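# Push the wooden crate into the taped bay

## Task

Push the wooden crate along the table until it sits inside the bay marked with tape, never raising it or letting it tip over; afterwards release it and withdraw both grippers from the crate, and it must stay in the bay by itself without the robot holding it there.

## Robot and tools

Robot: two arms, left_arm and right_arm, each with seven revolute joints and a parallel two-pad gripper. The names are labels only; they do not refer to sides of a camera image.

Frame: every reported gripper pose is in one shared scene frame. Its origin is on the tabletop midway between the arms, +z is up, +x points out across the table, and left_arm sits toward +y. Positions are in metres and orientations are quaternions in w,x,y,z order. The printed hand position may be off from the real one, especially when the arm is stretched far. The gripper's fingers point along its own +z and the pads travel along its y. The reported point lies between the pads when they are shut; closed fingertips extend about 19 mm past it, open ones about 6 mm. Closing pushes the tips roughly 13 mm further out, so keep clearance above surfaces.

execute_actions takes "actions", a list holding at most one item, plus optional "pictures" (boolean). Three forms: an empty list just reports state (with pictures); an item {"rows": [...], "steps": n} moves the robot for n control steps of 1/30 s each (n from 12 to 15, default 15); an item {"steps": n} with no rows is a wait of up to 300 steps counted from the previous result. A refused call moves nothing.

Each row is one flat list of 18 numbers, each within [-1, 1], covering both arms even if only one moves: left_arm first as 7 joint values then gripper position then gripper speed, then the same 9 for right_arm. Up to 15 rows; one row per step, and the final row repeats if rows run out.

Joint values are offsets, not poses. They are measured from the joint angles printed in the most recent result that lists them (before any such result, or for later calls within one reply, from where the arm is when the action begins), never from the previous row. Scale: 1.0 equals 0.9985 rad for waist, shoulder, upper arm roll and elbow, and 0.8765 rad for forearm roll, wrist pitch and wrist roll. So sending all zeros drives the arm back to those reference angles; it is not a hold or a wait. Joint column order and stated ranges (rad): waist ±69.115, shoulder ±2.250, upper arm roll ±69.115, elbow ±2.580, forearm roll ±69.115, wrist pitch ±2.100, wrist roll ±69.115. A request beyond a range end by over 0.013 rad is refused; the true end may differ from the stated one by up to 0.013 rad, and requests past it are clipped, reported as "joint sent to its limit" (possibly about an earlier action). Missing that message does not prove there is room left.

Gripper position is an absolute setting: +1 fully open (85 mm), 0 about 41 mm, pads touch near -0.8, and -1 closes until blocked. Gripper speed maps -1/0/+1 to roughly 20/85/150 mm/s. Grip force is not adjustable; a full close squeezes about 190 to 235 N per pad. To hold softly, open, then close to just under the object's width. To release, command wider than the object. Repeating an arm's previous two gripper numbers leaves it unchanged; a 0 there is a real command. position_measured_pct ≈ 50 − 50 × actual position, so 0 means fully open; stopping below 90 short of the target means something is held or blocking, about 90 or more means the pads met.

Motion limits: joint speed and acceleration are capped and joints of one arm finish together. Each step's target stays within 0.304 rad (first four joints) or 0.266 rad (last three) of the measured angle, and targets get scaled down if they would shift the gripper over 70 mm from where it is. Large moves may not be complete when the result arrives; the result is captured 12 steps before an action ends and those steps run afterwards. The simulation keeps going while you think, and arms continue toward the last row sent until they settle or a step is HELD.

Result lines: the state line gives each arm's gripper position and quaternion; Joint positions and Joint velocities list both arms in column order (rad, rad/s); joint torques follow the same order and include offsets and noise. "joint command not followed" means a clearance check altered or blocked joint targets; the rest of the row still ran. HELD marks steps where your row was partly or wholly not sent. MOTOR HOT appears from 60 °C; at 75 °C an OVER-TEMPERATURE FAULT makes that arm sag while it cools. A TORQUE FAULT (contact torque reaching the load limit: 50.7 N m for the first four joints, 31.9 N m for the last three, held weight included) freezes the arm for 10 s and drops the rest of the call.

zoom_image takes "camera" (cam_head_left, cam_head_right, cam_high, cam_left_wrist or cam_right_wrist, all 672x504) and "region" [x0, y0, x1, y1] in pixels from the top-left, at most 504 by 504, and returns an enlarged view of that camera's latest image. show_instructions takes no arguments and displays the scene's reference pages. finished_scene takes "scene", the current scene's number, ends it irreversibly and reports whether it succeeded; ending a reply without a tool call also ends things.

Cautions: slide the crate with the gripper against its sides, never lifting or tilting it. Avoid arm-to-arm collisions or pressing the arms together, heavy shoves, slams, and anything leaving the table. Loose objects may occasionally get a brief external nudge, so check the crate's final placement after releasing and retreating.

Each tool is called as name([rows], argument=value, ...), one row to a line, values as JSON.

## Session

show_instructions()

execute_actions(actions=[])

Reference images for this scene: manual page 1, manual page 2, manual page 3, manual page 4.

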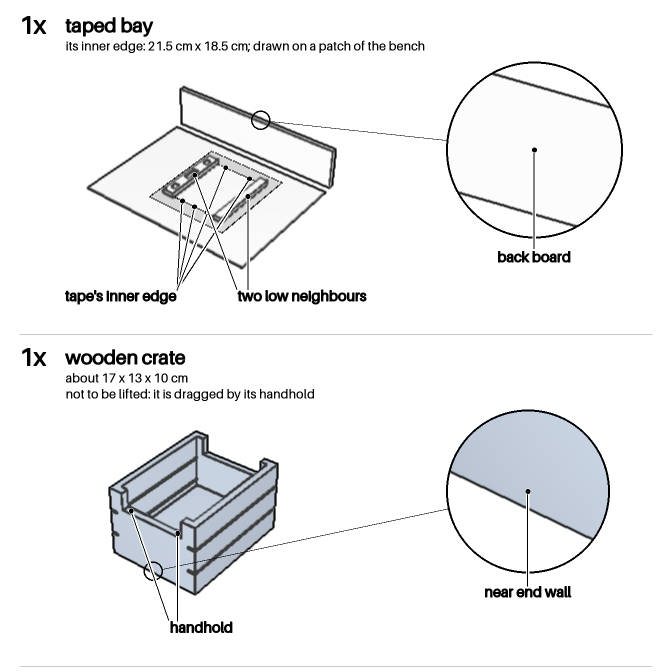

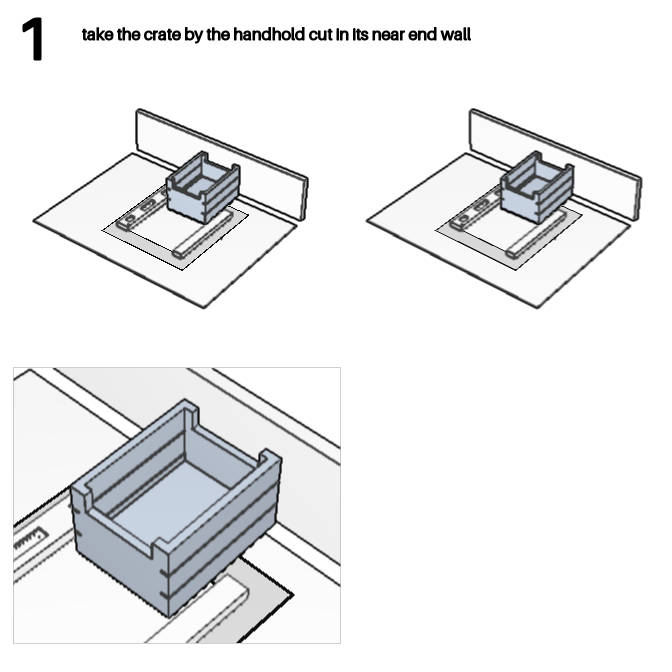

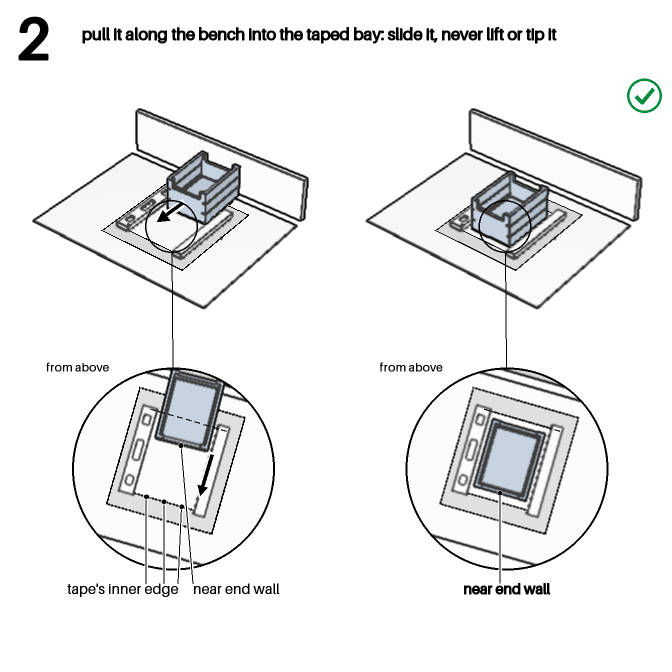

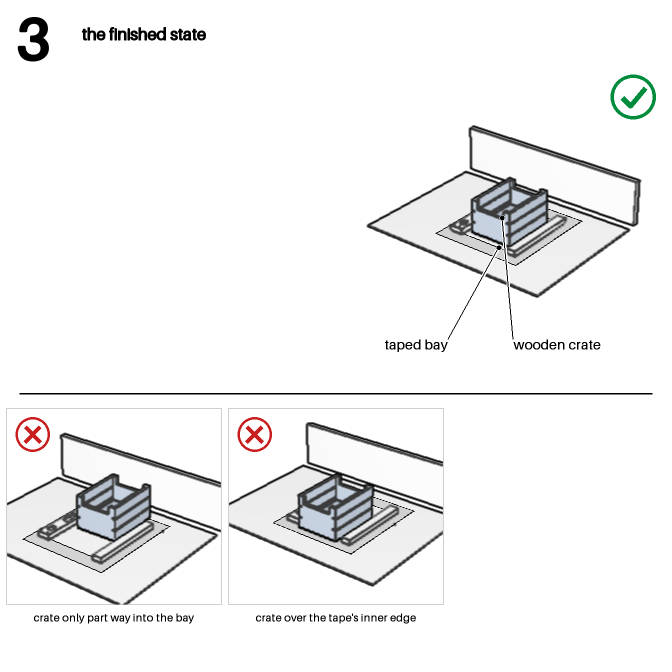

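Scene clock: 0.00 s of 4200.00 s.
left_arm: end_effector_position=(+0.5231, +0.3075, +0.3767) position_measured_pct=0.0 end_effector_quat_wxyz=(-0.017, +0.986, -0.161, +0.047) | right_arm: end_effector_position=(+0.4481, +0.1790, +0.2628) position_measured_pct=0.0 end_effector_quat_wxyz=(-0.470, +0.496, +0.717, +0.138)
Joint positions: left_arm=[ 0.435  0.433 -0.613  1.135  0.237  1.543  4.277] | right_arm=[-0.426  1.013  0.087  0.828 -1.043  1.666  0.06 ]
Joint velocities: left_arm=[ 0.     0.    -0.001  0.     0.     0.     0.   ] | right_arm=[-0. -0.  0. -0. -0. -0.  0.]
Joint torques (N m, as the joint torque sensors report them, + toward a larger angle): no reading

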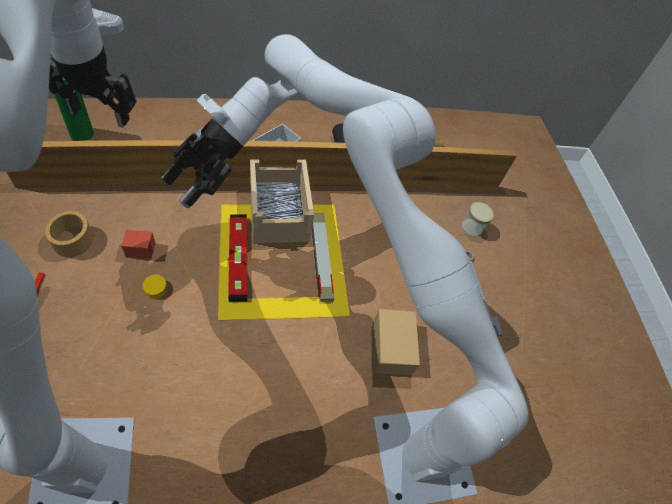

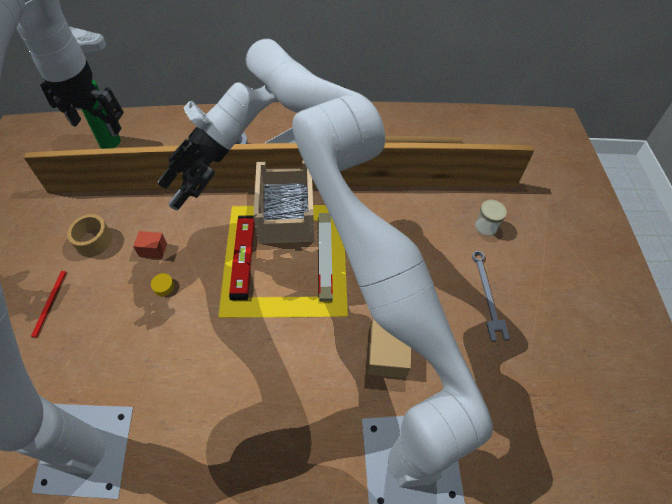

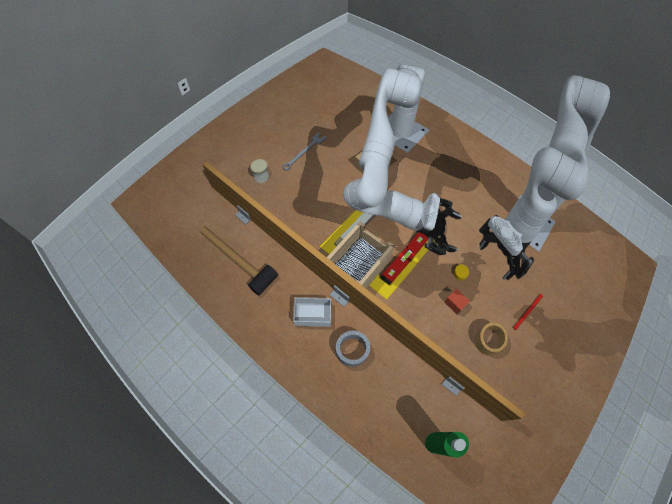

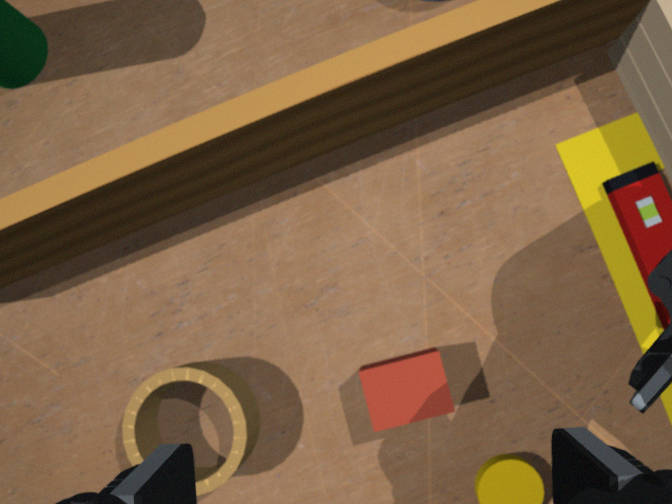

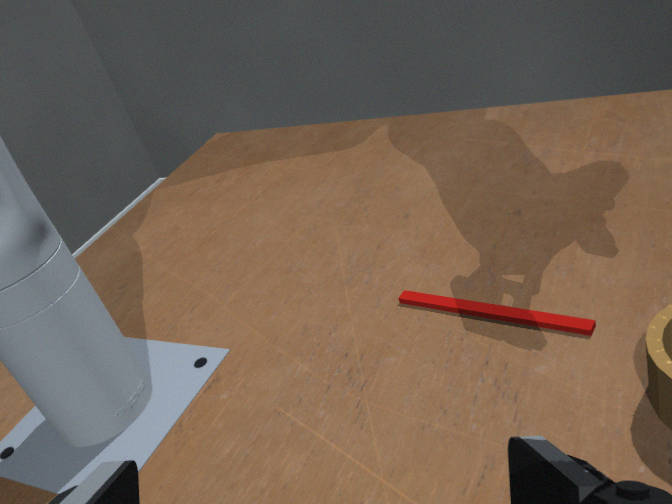

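execute_actions([
  {"rows":[[0,0,0,0,0,0,-0.51,1,0,1,-0.2,0,0,0,0,0,1,0]]},
])

execute_actions([
  {"steps":30},
])

execute_actions([
  {"rows":[[0.182,0.464,0.614,-0.183,-0.27,-0.284,0,1,0,0.3,0,0,0,0,0,0,1,0]]},
])

execute_actions([
  {"steps":35},
], pictures=true)

Scene clock: 0.87 s of 4200.00 s.
left_arm: end_effector_position=(+0.5231, +0.3075, +0.3767) position_measured_pct=0.0 end_effector_quat_wxyz=(-0.018, +0.983, -0.176, +0.047) | right_arm: end_effector_position=(+0.4558, +0.1713, +0.2700) position_measured_pct=0.0 end_effector_quat_wxyz=(-0.467, +0.500, +0.714, +0.147)
Joint positions: left_arm=[ 0.435  0.433 -0.613  1.135  0.237  1.543  4.245] | right_arm=[-0.408  1.001  0.085  0.829 -1.043  1.666  0.06 ]
Joint velocities: left_arm=[-0.002  0.002 -0.     0.    -0.001 -0.    -0.758] | right_arm=[ 0.423 -0.276 -0.023  0.01  -0.    -0.     0.001]
Joint torques (N m, as the joint torque sensors report them, + toward a larger angle): left_arm=[  0.26 -16.29  -2.61  -8.59  -0.35  -0.51   0.44] | right_arm=[  7.93 -31.07   0.84  -8.85  -2.42   0.85   0.3 ]
Steps of this call (steps 1 to 23: nothing new was sent; steps 24 to 26: the first 3 steps of this action). Readings (joint positions | what the end effector reports):
24: left_arm=[0.435 0.433 -0.613 1.135 0.237 1.543 4.275] | right_arm=[-0.425 1.012 0.087 0.828 -1.043 1.666 0.060] | left_arm position_measured_pct=0.0 | right_arm position_measured_pct=0.0
25: left_arm=[0.435 0.433 -0.613 1.135 0.237 1.543 4.265] | right_arm=[-0.419 1.009 0.086 0.829 -1.043 1.666 0.060] | left_arm position_measured_pct=0.0 | right_arm position_measured_pct=0.0
26: the state above

Scene clock: 1.87 s of 4200.00 s.
left_arm: end_effector_position=(+0.5231, +0.3075, +0.3767) position_measured_pct=0.0 end_effector_quat_wxyz=(-0.027, +0.926, -0.375, +0.042) | right_arm: end_effector_position=(+0.6359, -0.2527, +0.3750) position_measured_pct=0.0 end_effector_quat_wxyz=(-0.319, +0.708, +0.521, +0.354)
Joint positions: left_arm=[ 0.435  0.433 -0.613  1.135  0.237  1.543  3.83 ] | right_arm=[ 0.336  0.826  0.087  0.828 -1.043  1.665  0.06 ]
Joint velocities: left_arm=[-0.002  0.    -0.001  0.     0.001 -0.     0.   ] | right_arm=[ 0.771 -0.038 -0.001  0.001  0.001 -0.    -0.002]
Joint torques (N m, as the joint torque sensors report them, + toward a larger angle): left_arm=[  0.15 -15.94  -2.62  -8.57  -0.34  -0.45   0.4 ] | right_arm=[ -0.15 -24.77  -1.34  -8.06  -2.44   0.52   0.21]
Kept back: nothing.
Steps of this call (steps 1 to 12: the last 12 steps of your previous action; steps 13 to 30: the robot went on to your last target). Readings (joint positions | what the end effector reports):
1: left_arm=[0.435 0.433 -0.613 1.135 0.237 1.543 4.215] | right_arm=[-0.391 0.990 0.085 0.830 -1.043 1.666 0.060] | left_arm position_measured_pct=0.0 | right_arm position_measured_pct=0.0
2: left_arm=[0.435 0.433 -0.613 1.135 0.237 1.543 4.176] | right_arm=[-0.369 0.976 0.084 0.830 -1.043 1.666 0.060] | left_arm position_measured_pct=0.0 | right_arm position_measured_pct=0.0
4: left_arm=[0.435 0.433 -0.613 1.135 0.237 1.543 4.096] | right_arm=[-0.321 0.950 0.086 0.828 -1.043 1.666 0.060] | left_arm position_measured_pct=0.0 | right_arm position_measured_pct=0.0
8: left_arm=[0.435 0.433 -0.613 1.135 0.237 1.543 3.933] | right_arm=[-0.224 0.909 0.086 0.828 -1.043 1.666 0.060] | left_arm position_measured_pct=0.0 | right_arm position_measured_pct=0.0
30: the state above

Scene clock: 1.97 s of 4200.00 s.
left_arm: end_effector_position=(+0.5304, +0.3000, +0.3708) position_measured_pct=0.0 end_effector_quat_wxyz=(-0.037, +0.921, -0.387, +0.040) | right_arm: end_effector_position=(+0.6360, -0.3015, +0.3756) position_measured_pct=0.0 end_effector_quat_wxyz=(-0.305, +0.728, +0.494, +0.366)
Joint positions: left_arm=[ 0.446  0.452 -0.6    1.123  0.222  1.53   3.83 ] | right_arm=[ 0.413  0.825  0.087  0.827 -1.043  1.665  0.06 ]
Joint velocities: left_arm=[ 0.246  0.433  0.365 -0.252 -0.32  -0.322  0.   ] | right_arm=[ 0.77   0.01  -0.     0.002  0.003 -0.002  0.   ]
Joint torques (N m, as the joint torque sensors report them, + toward a larger angle): left_arm=[ 4.93 -9.82  0.73 -7.86  0.68 -1.06  0.05] | right_arm=[  0.5  -23.79  -1.44  -8.31  -2.33   0.5    0.22]
Steps of this call (steps 1 to 3: the first 3 steps of this action). Readings (joint positions | what the end effector reports):
1: left_arm=[0.436 0.434 -0.612 1.134 0.236 1.542 3.830] | right_arm=[0.362 0.825 0.087 0.828 -1.043 1.665 0.060] | left_arm position_measured_pct=0.0 | right_arm position_measured_pct=0.0
2: left_arm=[0.439 0.441 -0.609 1.130 0.231 1.538 3.830] | right_arm=[0.388 0.825 0.087 0.827 -1.043 1.665 0.060] | left_arm position_measured_pct=0.0 | right_arm position_measured_pct=0.0
3: the state above

Scene clock: 3.13 s of 4200.00 s.
left_arm: end_effector_position=(+0.5235, -0.0221, +0.1504) position_measured_pct=0.0 end_effector_quat_wxyz=(+0.000, +0.731, -0.682, -0.000) | right_arm: end_effector_position=(+0.6156, -0.4403, +0.3750) position_measured_pct=0.0 end_effector_quat_wxyz=(-0.263, +0.778, +0.410, +0.397)
Joint positions: left_arm=[ 0.617  0.896  0.     0.952 -0.     1.294  3.83 ] | right_arm=[ 0.636  0.826  0.087  0.828 -1.043  1.665  0.06 ]
Joint velocities: left_arm=[-0.003  0.004  0.    -0.001  0.001  0.    -0.   ] | right_arm=[ 0.     0.001 -0.     0.     0.     0.    -0.   ]
Joint torques (N m, as the joint torque sensors report them, + toward a larger angle): left_arm=[  0.21 -24.06  -0.27  -7.66  -0.46  -0.3    0.27] | right_arm=[  0.12 -24.08  -1.38  -8.07  -2.5    0.38   0.16]
Kept back: nothing.
Steps of this call (steps 1 to 12: the last 12 steps of your previous action; steps 13 to 35: the robot went on to your last target). Readings (joint positions | what the end effector reports):
1: left_arm=[0.456 0.470 -0.584 1.113 0.209 1.517 3.830] | right_arm=[0.439 0.826 0.087 0.827 -1.043 1.665 0.060] | left_arm position_measured_pct=0.0 | right_arm position_measured_pct=0.0
2: left_arm=[0.468 0.492 -0.564 1.101 0.193 1.500 3.830] | right_arm=[0.465 0.826 0.087 0.827 -1.043 1.665 0.060] | left_arm position_measured_pct=0.0 | right_arm position_measured_pct=0.0
4: left_arm=[0.490 0.537 -0.518 1.078 0.165 1.468 3.830] | right_arm=[0.516 0.826 0.087 0.827 -1.043 1.665 0.060] | left_arm position_measured_pct=0.0 | right_arm position_measured_pct=0.0
8: left_arm=[0.524 0.625 -0.430 1.043 0.119 1.419 3.830] | right_arm=[0.608 0.827 0.089 0.827 -1.043 1.665 0.060] | left_arm position_measured_pct=0.0 | right_arm position_measured_pct=0.0
35: the state above

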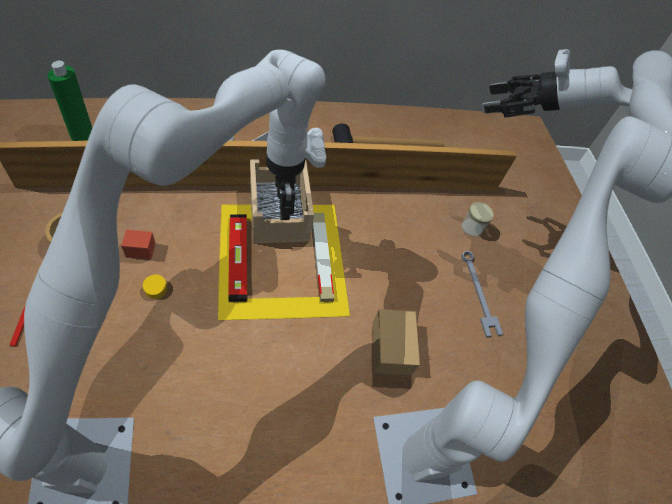

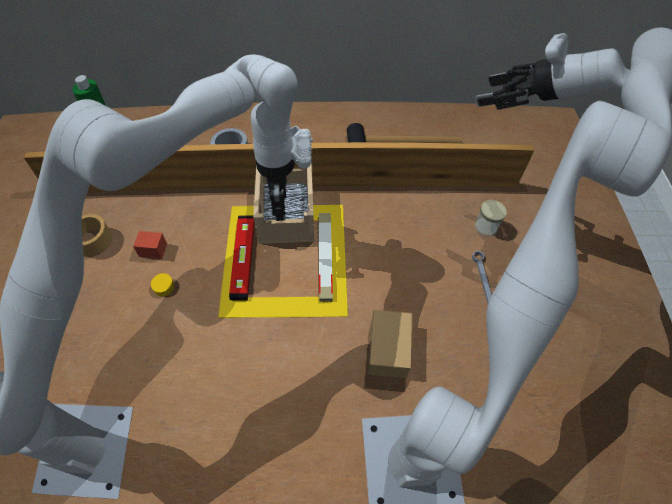

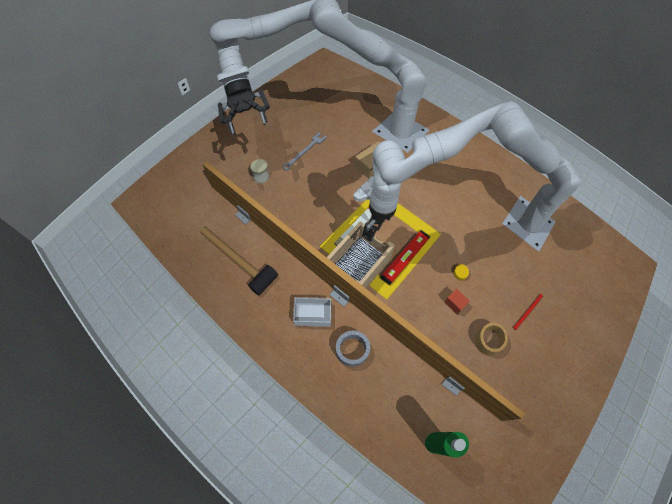

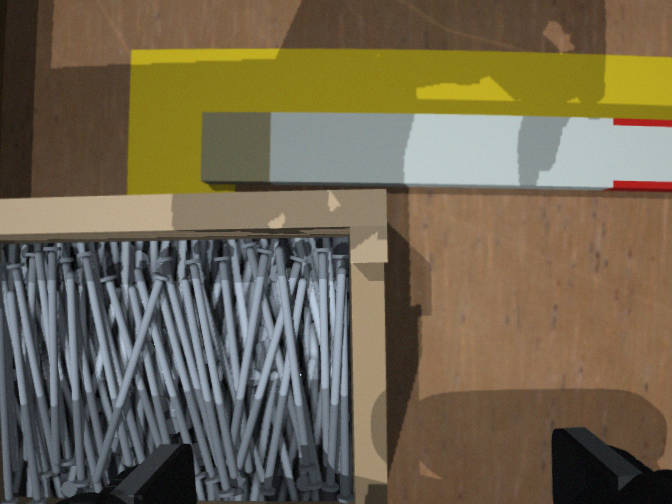

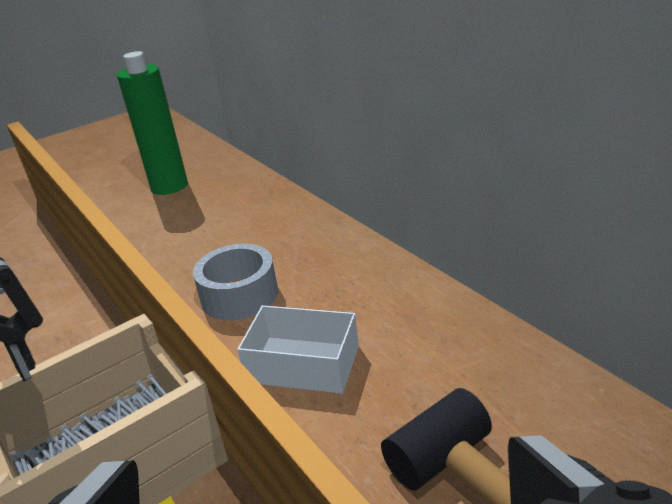

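execute_actions([
  {"rows":[[0,0.073,0,0.097,0,-0.195,0,0.2,0,0,0,0,0,0,0,0,1,0]]},
])

execute_actions([
  {"rows":[[0,0,0,0,0,0,0,-1,0,0,0,0,0,0,0,0,1,0]]},
])

execute_actions([
  {"steps":18},
], pictures=true)

Scene clock: 3.90 s of 4200.00 s.
left_arm: end_effector_position=(+0.5242, -0.0227, +0.1375) position_measured_pct=2.4 end_effector_quat_wxyz=(+0.000, +0.731, -0.682, +0.000) | right_arm: end_effector_position=(+0.6156, -0.4403, +0.3750) position_measured_pct=0.0 end_effector_quat_wxyz=(-0.263, +0.778, +0.410, +0.397)
Joint positions: left_arm=[ 0.617  0.909  0.001  0.967 -0.     1.265  3.83 ] | right_arm=[ 0.636  0.826  0.087  0.827 -1.043  1.665  0.06 ]
Joint velocities: left_arm=[ 0.     0.304  0.001  0.39  -0.    -0.701  0.   ] | right_arm=[-0.     0.    -0.001 -0.     0.    -0.     0.   ]
Joint torques (N m, as the joint torque sensors report them, + toward a larger angle): left_arm=[  0.07 -15.37  -0.43  -4.27  -0.19   0.02   0.08] | right_arm=[  0.31 -24.29  -1.26  -8.21  -2.52   0.4    0.17]
Steps of this call (steps 1 to 15: the robot went on to your last target; steps 16 to 20: nothing new was sent; steps 21 to 23: the first 3 steps of this action). Readings (joint positions | what the end effector reports):
21: left_arm=[0.617 0.897 0.000 0.953 -0.000 1.292 3.830] | right_arm=[0.636 0.826 0.087 0.827 -1.043 1.665 0.060] | left_arm position_measured_pct=0.0 | right_arm position_measured_pct=0.0
22: left_arm=[0.617 0.901 0.000 0.957 -0.000 1.283 3.830] | right_arm=[0.636 0.826 0.087 0.827 -1.043 1.665 0.060] | left_arm position_measured_pct=0.4 | right_arm position_measured_pct=0.0
23: the state above

Scene clock: 4.40 s of 4200.00 s.
left_arm: end_effector_position=(+0.5233, -0.0220, +0.0761) position_measured_pct=41.7 end_effector_quat_wxyz=(-0.000, +0.731, -0.682, +0.001) | right_arm: end_effector_position=(+0.6156, -0.4403, +0.3750) position_measured_pct=0.0 end_effector_quat_wxyz=(-0.263, +0.778, +0.410, +0.397)
Joint positions: left_arm=[ 0.617  0.969  0.     1.049 -0.     1.123  3.83 ] | right_arm=[ 0.636  0.826  0.087  0.827 -1.043  1.665  0.06 ]
Joint velocities: left_arm=[ 0.001  0.001  0.001 -0.     0.001  0.     0.   ] | right_arm=[-0.     0.    -0.001 -0.001  0.    -0.     0.001]
Joint torques (N m, as the joint torque sensors report them, + toward a larger angle): left_arm=[  0.46 -24.33  -0.29  -7.28  -0.3   -0.16   0.22] | right_arm=[  0.17 -24.13  -1.6   -8.34  -2.37   0.24   0.34]
Steps of this call (steps 1 to 12: the last 12 steps of your previous action; steps 13 to 15: the first 3 steps of this action, its rows measured from where the robot was after step 12). Readings (joint positions | what the end effector reports):
12: left_arm=[0.617 0.969 0.000 1.049 -0.000 1.123 3.830] | right_arm=[0.636 0.826 0.087 0.827 -1.043 1.665 0.060] | left_arm position_measured_pct=36.5 | right_arm position_measured_pct=0.0
13: left_arm=[0.617 0.969 0.000 1.049 -0.000 1.123 3.830] | right_arm=[0.636 0.826 0.087 0.827 -1.043 1.665 0.060] | left_arm position_measured_pct=38.1 | right_arm position_measured_pct=0.0
14: left_arm=[0.617 0.969 0.000 1.049 -0.000 1.123 3.830] | right_arm=[0.636 0.826 0.087 0.827 -1.043 1.665 0.060] | left_arm position_measured_pct=39.7 | right_arm position_measured_pct=0.0
15: the state above

Scene clock: 5.00 s of 4200.00 s.
left_arm: end_effector_position=(+0.5230, -0.0230, +0.0763) position_measured_pct=81.7 end_effector_quat_wxyz=(+0.000, +0.730, -0.683, +0.001) | right_arm: end_effector_position=(+0.6156, -0.4403, +0.3750) position_measured_pct=0.0 end_effector_quat_wxyz=(-0.263, +0.778, +0.410, +0.397)
Joint positions: left_arm=[0.618 0.968 0.001 1.048 0.    1.122 3.829] | right_arm=[ 0.636  0.826  0.087  0.827 -1.043  1.665  0.06 ]
Joint velocities: left_arm=[ 0.    -0.001 -0.    -0.     0.001  0.     0.   ] | right_arm=[-0.     0.    -0.001 -0.001  0.    -0.     0.   ]
Joint torques (N m, as the joint torque sensors report them, + toward a larger angle): left_arm=[ -0.64 -24.34  -0.8   -7.46  -0.4    0.31   0.35] | right_arm=[  0.25 -24.27  -1.43  -8.2   -2.39   0.3    0.23]
Kept back: nothing.
Steps of this call (steps 1 to 12: the last 12 steps of your previous action; steps 13 to 15: the robot went on to your last target; steps 16 to 18: nothing new was sent). Readings (joint positions | what the end effector reports):
1: left_arm=[0.617 0.969 0.000 1.049 -0.000 1.123 3.830] | right_arm=[0.636 0.826 0.087 0.827 -1.043 1.665 0.060] | left_arm position_measured_pct=44.4 | right_arm position_measured_pct=0.0
2: left_arm=[0.617 0.969 0.000 1.049 -0.000 1.123 3.830] | right_arm=[0.636 0.826 0.087 0.827 -1.043 1.665 0.060] | left_arm position_measured_pct=47.2 | right_arm position_measured_pct=0.0
4: left_arm=[0.617 0.969 0.000 1.049 -0.000 1.123 3.830] | right_arm=[0.636 0.826 0.087 0.827 -1.043 1.665 0.060] | left_arm position_measured_pct=52.8 | right_arm position_measured_pct=0.0
8: left_arm=[0.617 0.969 0.000 1.049 -0.000 1.123 3.830] | right_arm=[0.636 0.826 0.087 0.827 -1.043 1.665 0.060] | left_arm position_measured_pct=65.1 | right_arm position_measured_pct=0.0
18: the state above
All arms were judged still, so your last target was given up. Only a new action makes them travel on or press farther. Fingers that are still opening or closing keep moving.

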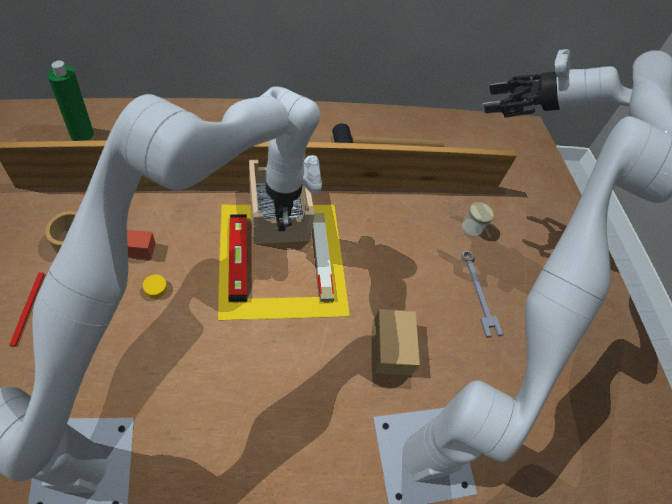

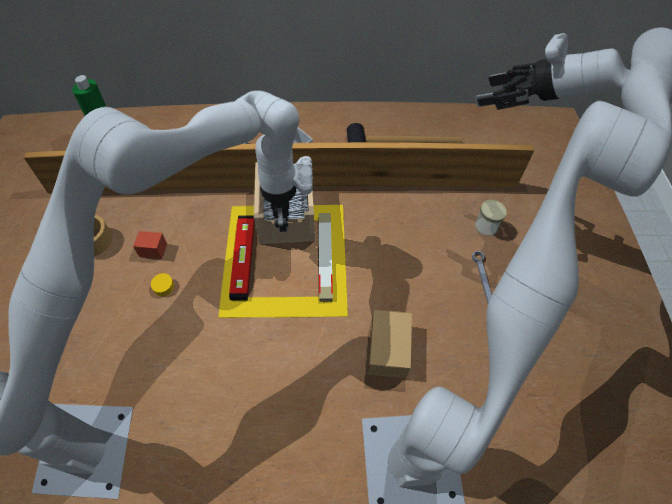

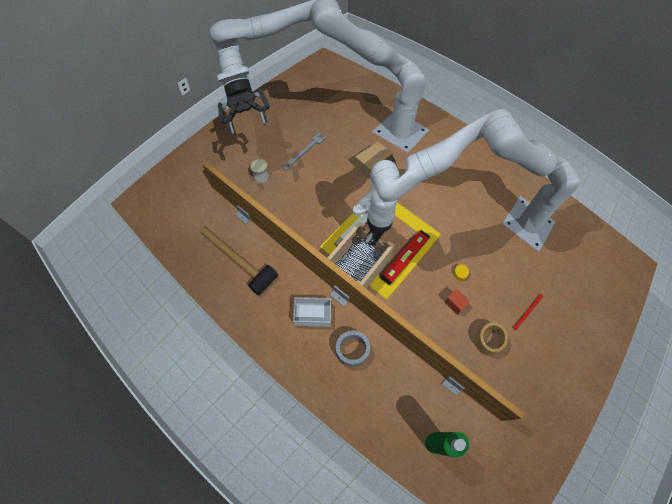

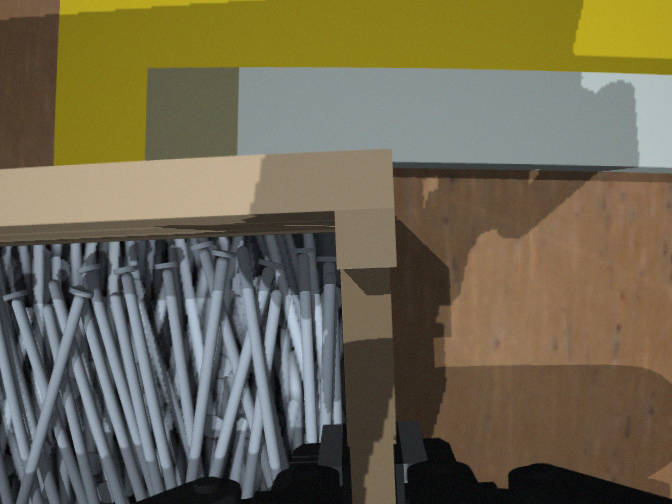

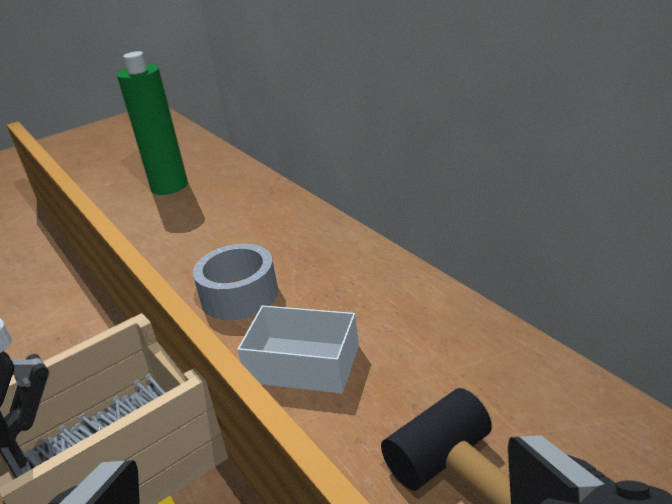

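execute_actions([
  {"rows":[[0.004,-0.007,0,0.015,0,-0.01,0.003,-1,0,0,0,0,0,0,0,0,1,0],[0.009,-0.015,0,0.034,0,-0.022,0.005,-1,0,0,0,0,0,0,0,0,1,0],[0.009,-0.015,0,0.034,0,-0.022,0.005,-1,0,0,0,0,0,0,0,0,1,0],[0.013,-0.023,0,0.051,0,-0.032,0.008,-1,0,0,0,0,0,0,0,0,1,0],[0.017,-0.03,0,0.068,0,-0.043,0.011,-1,0,0,0,0,0,0,0,0,1,0],[0.017,-0.03,0,0.068,0,-0.043,0.011,-1,0,0,0,0,0,0,0,0,1,0],[0.021,-0.037,0,0.084,0,-0.052,0.013,-1,0,0,0,0,0,0,0,0,1,0],[0.026,-0.044,0,0.1,0,-0.062,0.016,-1,0,0,0,0,0,0,0,0,1,0],[0.026,-0.044,0,0.1,0,-0.062,0.016,-1,0,0,0,0,0,0,0,0,1,0],[0.03,-0.051,0,0.116,0,-0.072,0.019,-1,0,0,0,0,0,0,0,0,1,0],[0.035,-0.058,0,0.132,0,-0.082,0.022,-1,0,0,0,0,0,0,0,0,1,0],[0.035,-0.058,0,0.132,0,-0.082,0.022,-1,0,0,0,0,0,0,0,0,1,0],[0.039,-0.065,0,0.147,0,-0.091,0.025,-1,0,0,0,0,0,0,0,0,1,0],[0.044,-0.072,0,0.162,0,-0.101,0.027,-1,0,0,0,0,0,0,0,0,1,0]]},
])

execute_actions([
  {"steps":16},
])

execute_actions([
  {"rows":[[0.006,-0.008,0,0.018,0,-0.01,0.003,-1,0,0,0,0,0,0,0,0,1,0],[0.006,-0.008,0,0.018,0,-0.01,0.003,-1,0,0,0,0,0,0,0,0,1,0],[0.012,-0.016,0,0.036,0,-0.021,0.006,-1,0,0,0,0,0,0,0,0,1,0],[0.018,-0.024,0,0.054,0,-0.032,0.009,-1,0,0,0,0,0,0,0,0,1,0],[0.018,-0.024,0,0.054,0,-0.032,0.009,-1,0,0,0,0,0,0,0,0,1,0],[0.024,-0.032,0,0.071,0,-0.043,0.012,-1,0,0,0,0,0,0,0,0,1,0],[0.03,-0.039,0,0.088,0,-0.053,0.015,-1,0,0,0,0,0,0,0,0,1,0],[0.03,-0.039,0,0.088,0,-0.053,0.015,-1,0,0,0,0,0,0,0,0,1,0],[0.036,-0.047,0,0.105,0,-0.063,0.018,-1,0,0,0,0,0,0,0,0,1,0],[0.042,-0.054,0,0.121,0,-0.073,0.021,-1,0,0,0,0,0,0,0,0,1,0],[0.042,-0.054,0,0.121,0,-0.073,0.021,-1,0,0,0,0,0,0,0,0,1,0],[0.049,-0.061,0,0.138,0,-0.083,0.024,-1,0,0,0,0,0,0,0,0,1,0],[0.055,-0.068,0,0.154,0,-0.093,0.027,-1,0,0,0,0,0,0,0,0,1,0],[0.062,-0.075,0,0.17,0,-0.103,0.03,-1,0,0,0,0,0,0,0,0,1,0]]},
])

execute_actions([
  {"steps":18},
], pictures=true)

Scene clock: 6.67 s of 4200.00 s.
left_arm: end_effector_position=(+0.5200, -0.0227, +0.0763) position_measured_pct=81.7 end_effector_quat_wxyz=(-0.001, +0.730, -0.684, +0.002) | right_arm: end_effector_position=(+0.6156, -0.4403, +0.3750) position_measured_pct=0.0 end_effector_quat_wxyz=(-0.263, +0.778, +0.410, +0.397)
Joint positions: left_arm=[ 0.623  0.961 -0.001  1.066 -0.002  1.111  3.832] | right_arm=[ 0.636  0.826  0.087  0.827 -1.043  1.665  0.06 ]
Joint velocities: left_arm=[ 0.07  -0.124 -0.009  0.316 -0.007 -0.175  0.041] | right_arm=[ 0.001  0.    -0.    -0.003 -0.    -0.     0.001]
Joint torques (N m, as the joint torque sensors report them, + toward a larger angle): left_arm=[  2.86 -27.68   2.28  -7.1    0.39   1.07   0.25] | right_arm=[  0.26 -24.14  -1.47  -8.25  -2.39   0.26   0.16]
Steps of this call (steps 1 to 47: nothing new was sent; steps 48 to 50: the first 3 steps of this action). Readings (joint positions | what the end effector reports):
48: left_arm=[0.619 0.968 0.001 1.049 0.000 1.122 3.830] | right_arm=[0.636 0.826 0.087 0.827 -1.043 1.665 0.060] | left_arm position_measured_pct=81.7 | right_arm position_measured_pct=0.0
49: left_arm=[0.620 0.965 -0.000 1.055 -0.001 1.117 3.830] | right_arm=[0.636 0.826 0.087 0.827 -1.043 1.665 0.060] | left_arm position_measured_pct=81.7 | right_arm position_measured_pct=0.0
50: the state above

Scene clock: 7.20 s of 4200.00 s.
left_arm: end_effector_position=(+0.4837, -0.0238, +0.0761) position_measured_pct=81.7 end_effector_quat_wxyz=(-0.001, +0.725, -0.689, +0.002) | right_arm: end_effector_position=(+0.6156, -0.4403, +0.3750) position_measured_pct=0.0 end_effector_quat_wxyz=(-0.263, +0.778, +0.410, +0.397)
Joint positions: left_arm=[ 0.659  0.897 -0.001  1.207 -0.001  1.032  3.853] | right_arm=[ 0.636  0.826  0.087  0.827 -1.043  1.665  0.06 ]
Joint velocities: left_arm=[ 0.003 -0.007 -0.005  0.014 -0.    -0.016  0.001] | right_arm=[-0.001  0.001  0.     0.    -0.     0.     0.001]
Joint torques (N m, as the joint torque sensors report them, + toward a larger angle): left_arm=[  1.9  -22.63   0.96  -5.65   0.41   0.73   0.22] | right_arm=[  0.22 -23.99  -1.46  -8.29  -2.32   0.37   0.17]
Kept back: nothing.
Steps of this call (steps 1 to 12: the last 12 steps of your previous action; steps 13 to 16: the robot went on to your last target). Readings (joint positions | what the end effector reports):
1: left_arm=[0.625 0.956 -0.001 1.075 -0.002 1.105 3.833] | right_arm=[0.636 0.826 0.087 0.827 -1.043 1.665 0.060] | left_arm position_measured_pct=81.7 | right_arm position_measured_pct=0.0
2: left_arm=[0.627 0.951 -0.001 1.086 -0.001 1.099 3.835] | right_arm=[0.636 0.826 0.087 0.827 -1.043 1.665 0.060] | left_arm position_measured_pct=81.7 | right_arm position_measured_pct=0.0
4: left_arm=[0.632 0.942 -0.001 1.108 -0.001 1.087 3.838] | right_arm=[0.636 0.826 0.087 0.827 -1.043 1.665 0.060] | left_arm position_measured_pct=81.7 | right_arm position_measured_pct=0.0
8: left_arm=[0.643 0.922 -0.001 1.151 -0.002 1.064 3.844] | right_arm=[0.636 0.826 0.087 0.827 -1.043 1.665 0.060] | left_arm position_measured_pct=81.7 | right_arm position_measured_pct=0.0
16: the state above

Scene clock: 7.30 s of 4200.00 s.
left_arm: end_effector_position=(+0.4806, -0.0230, +0.0762) position_measured_pct=81.7 end_effector_quat_wxyz=(-0.002, +0.724, -0.690, +0.003) | right_arm: end_effector_position=(+0.6156, -0.4403, +0.3750) position_measured_pct=0.0 end_effector_quat_wxyz=(-0.263, +0.778, +0.410, +0.397)
Joint positions: left_arm=[ 0.663  0.89  -0.002  1.222 -0.002  1.023  3.855] | right_arm=[ 0.636  0.826  0.087  0.827 -1.043  1.665  0.06 ]
Joint velocities: left_arm=[ 0.067 -0.115 -0.01   0.241 -0.011 -0.147  0.038] | right_arm=[-0.     0.    -0.001 -0.001 -0.     0.     0.   ]
Joint torques (N m, as the joint torque sensors report them, + toward a larger angle): left_arm=[  1.7  -24.35   1.02  -5.98   0.33   0.48   0.19] | right_arm=[  0.24 -24.03  -1.44  -8.38  -2.51   0.27   0.18]
Steps of this call (steps 1 to 3: the first 3 steps of this action). Readings (joint positions | what the end effector reports):
1: left_arm=[0.659 0.896 -0.001 1.209 -0.001 1.031 3.853] | right_arm=[0.636 0.826 0.087 0.827 -1.043 1.665 0.060] | left_arm position_measured_pct=81.7 | right_arm position_measured_pct=0.0
2: left_arm=[0.661 0.893 -0.002 1.215 -0.002 1.027 3.854] | right_arm=[0.636 0.826 0.087 0.827 -1.043 1.665 0.060] | left_arm position_measured_pct=81.7 | right_arm position_measured_pct=0.0
3: the state above

Scene clock: 7.90 s of 4200.00 s.
left_arm: end_effector_position=(+0.4336, -0.0254, +0.0758) position_measured_pct=81.7 end_effector_quat_wxyz=(-0.002, +0.714, -0.701, +0.003) | right_arm: end_effector_position=(+0.6156, -0.4403, +0.3750) position_measured_pct=0.0 end_effector_quat_wxyz=(-0.263, +0.778, +0.410, +0.397)
Joint positions: left_arm=[ 0.718  0.822 -0.002  1.374 -0.002  0.94   3.88 ] | right_arm=[ 0.636  0.826  0.087  0.827 -1.043  1.665  0.06 ]
Joint velocities: left_arm=[ 0.007 -0.005 -0.003  0.009 -0.002 -0.    -0.002] | right_arm=[-0.    -0.    -0.     0.001  0.     0.     0.002]
Joint torques (N m, as the joint torque sensors report them, + toward a larger angle): left_arm=[  2.16 -21.08   1.46  -5.08   0.31   0.79   0.38] | right_arm=[  0.33 -24.2   -1.34  -8.16  -2.43   0.27   0.13]
Kept back: nothing.
Steps of this call (steps 1 to 12: the last 12 steps of your previous action; steps 13 to 18: the robot went on to your last target). Readings (joint positions | what the end effector reports):
1: left_arm=[0.666 0.886 -0.002 1.232 -0.003 1.018 3.857] | right_arm=[0.636 0.826 0.087 0.827 -1.043 1.665 0.060] | left_arm position_measured_pct=81.7 | right_arm position_measured_pct=0.0
2: left_arm=[0.669 0.881 -0.003 1.243 -0.003 1.012 3.859] | right_arm=[0.636 0.826 0.087 0.827 -1.043 1.665 0.060] | left_arm position_measured_pct=81.7 | right_arm position_measured_pct=0.0
4: left_arm=[0.676 0.871 -0.003 1.264 -0.003 1.000 3.862] | right_arm=[0.636 0.826 0.087 0.827 -1.043 1.665 0.060] | left_arm position_measured_pct=81.7 | right_arm position_measured_pct=0.0
8: left_arm=[0.692 0.851 -0.003 1.310 -0.003 0.976 3.869] | right_arm=[0.636 0.826 0.087 0.827 -1.043 1.665 0.060] | left_arm position_measured_pct=81.7 | right_arm position_measured_pct=0.0
18: the state above

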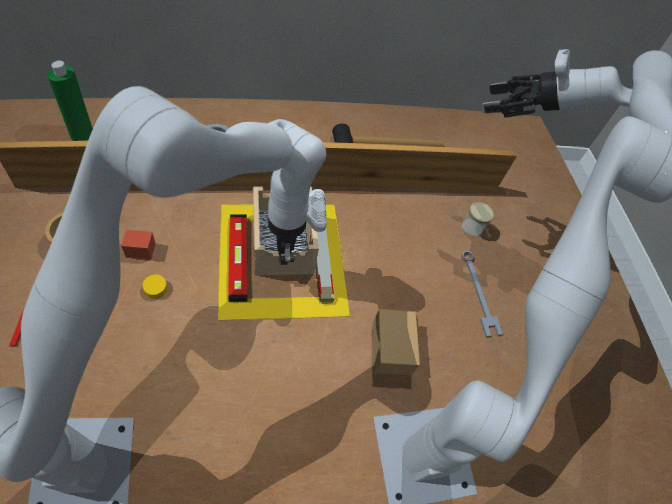

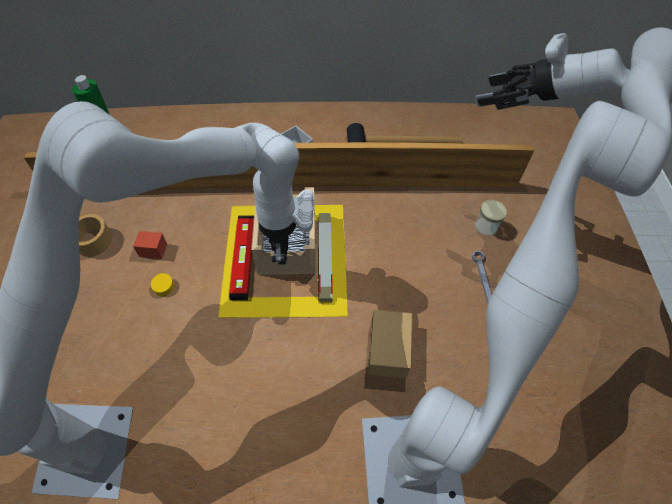

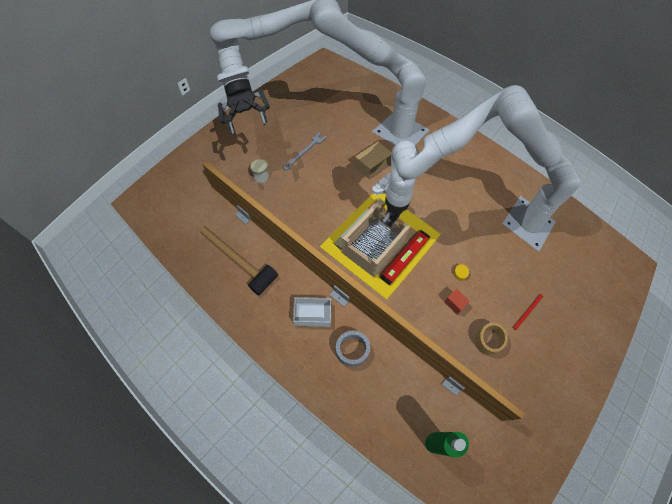

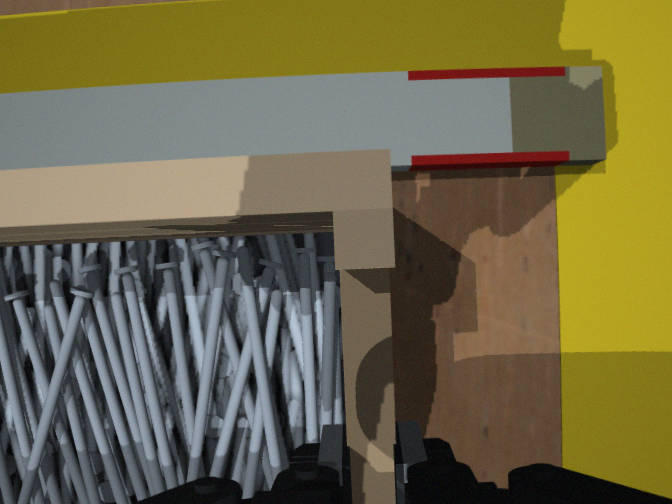

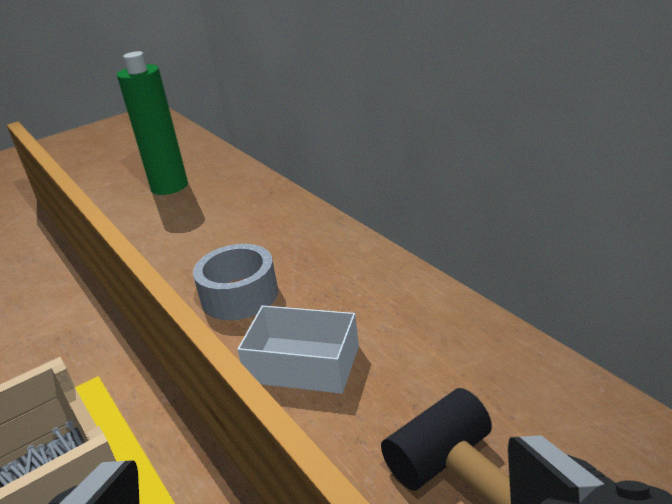

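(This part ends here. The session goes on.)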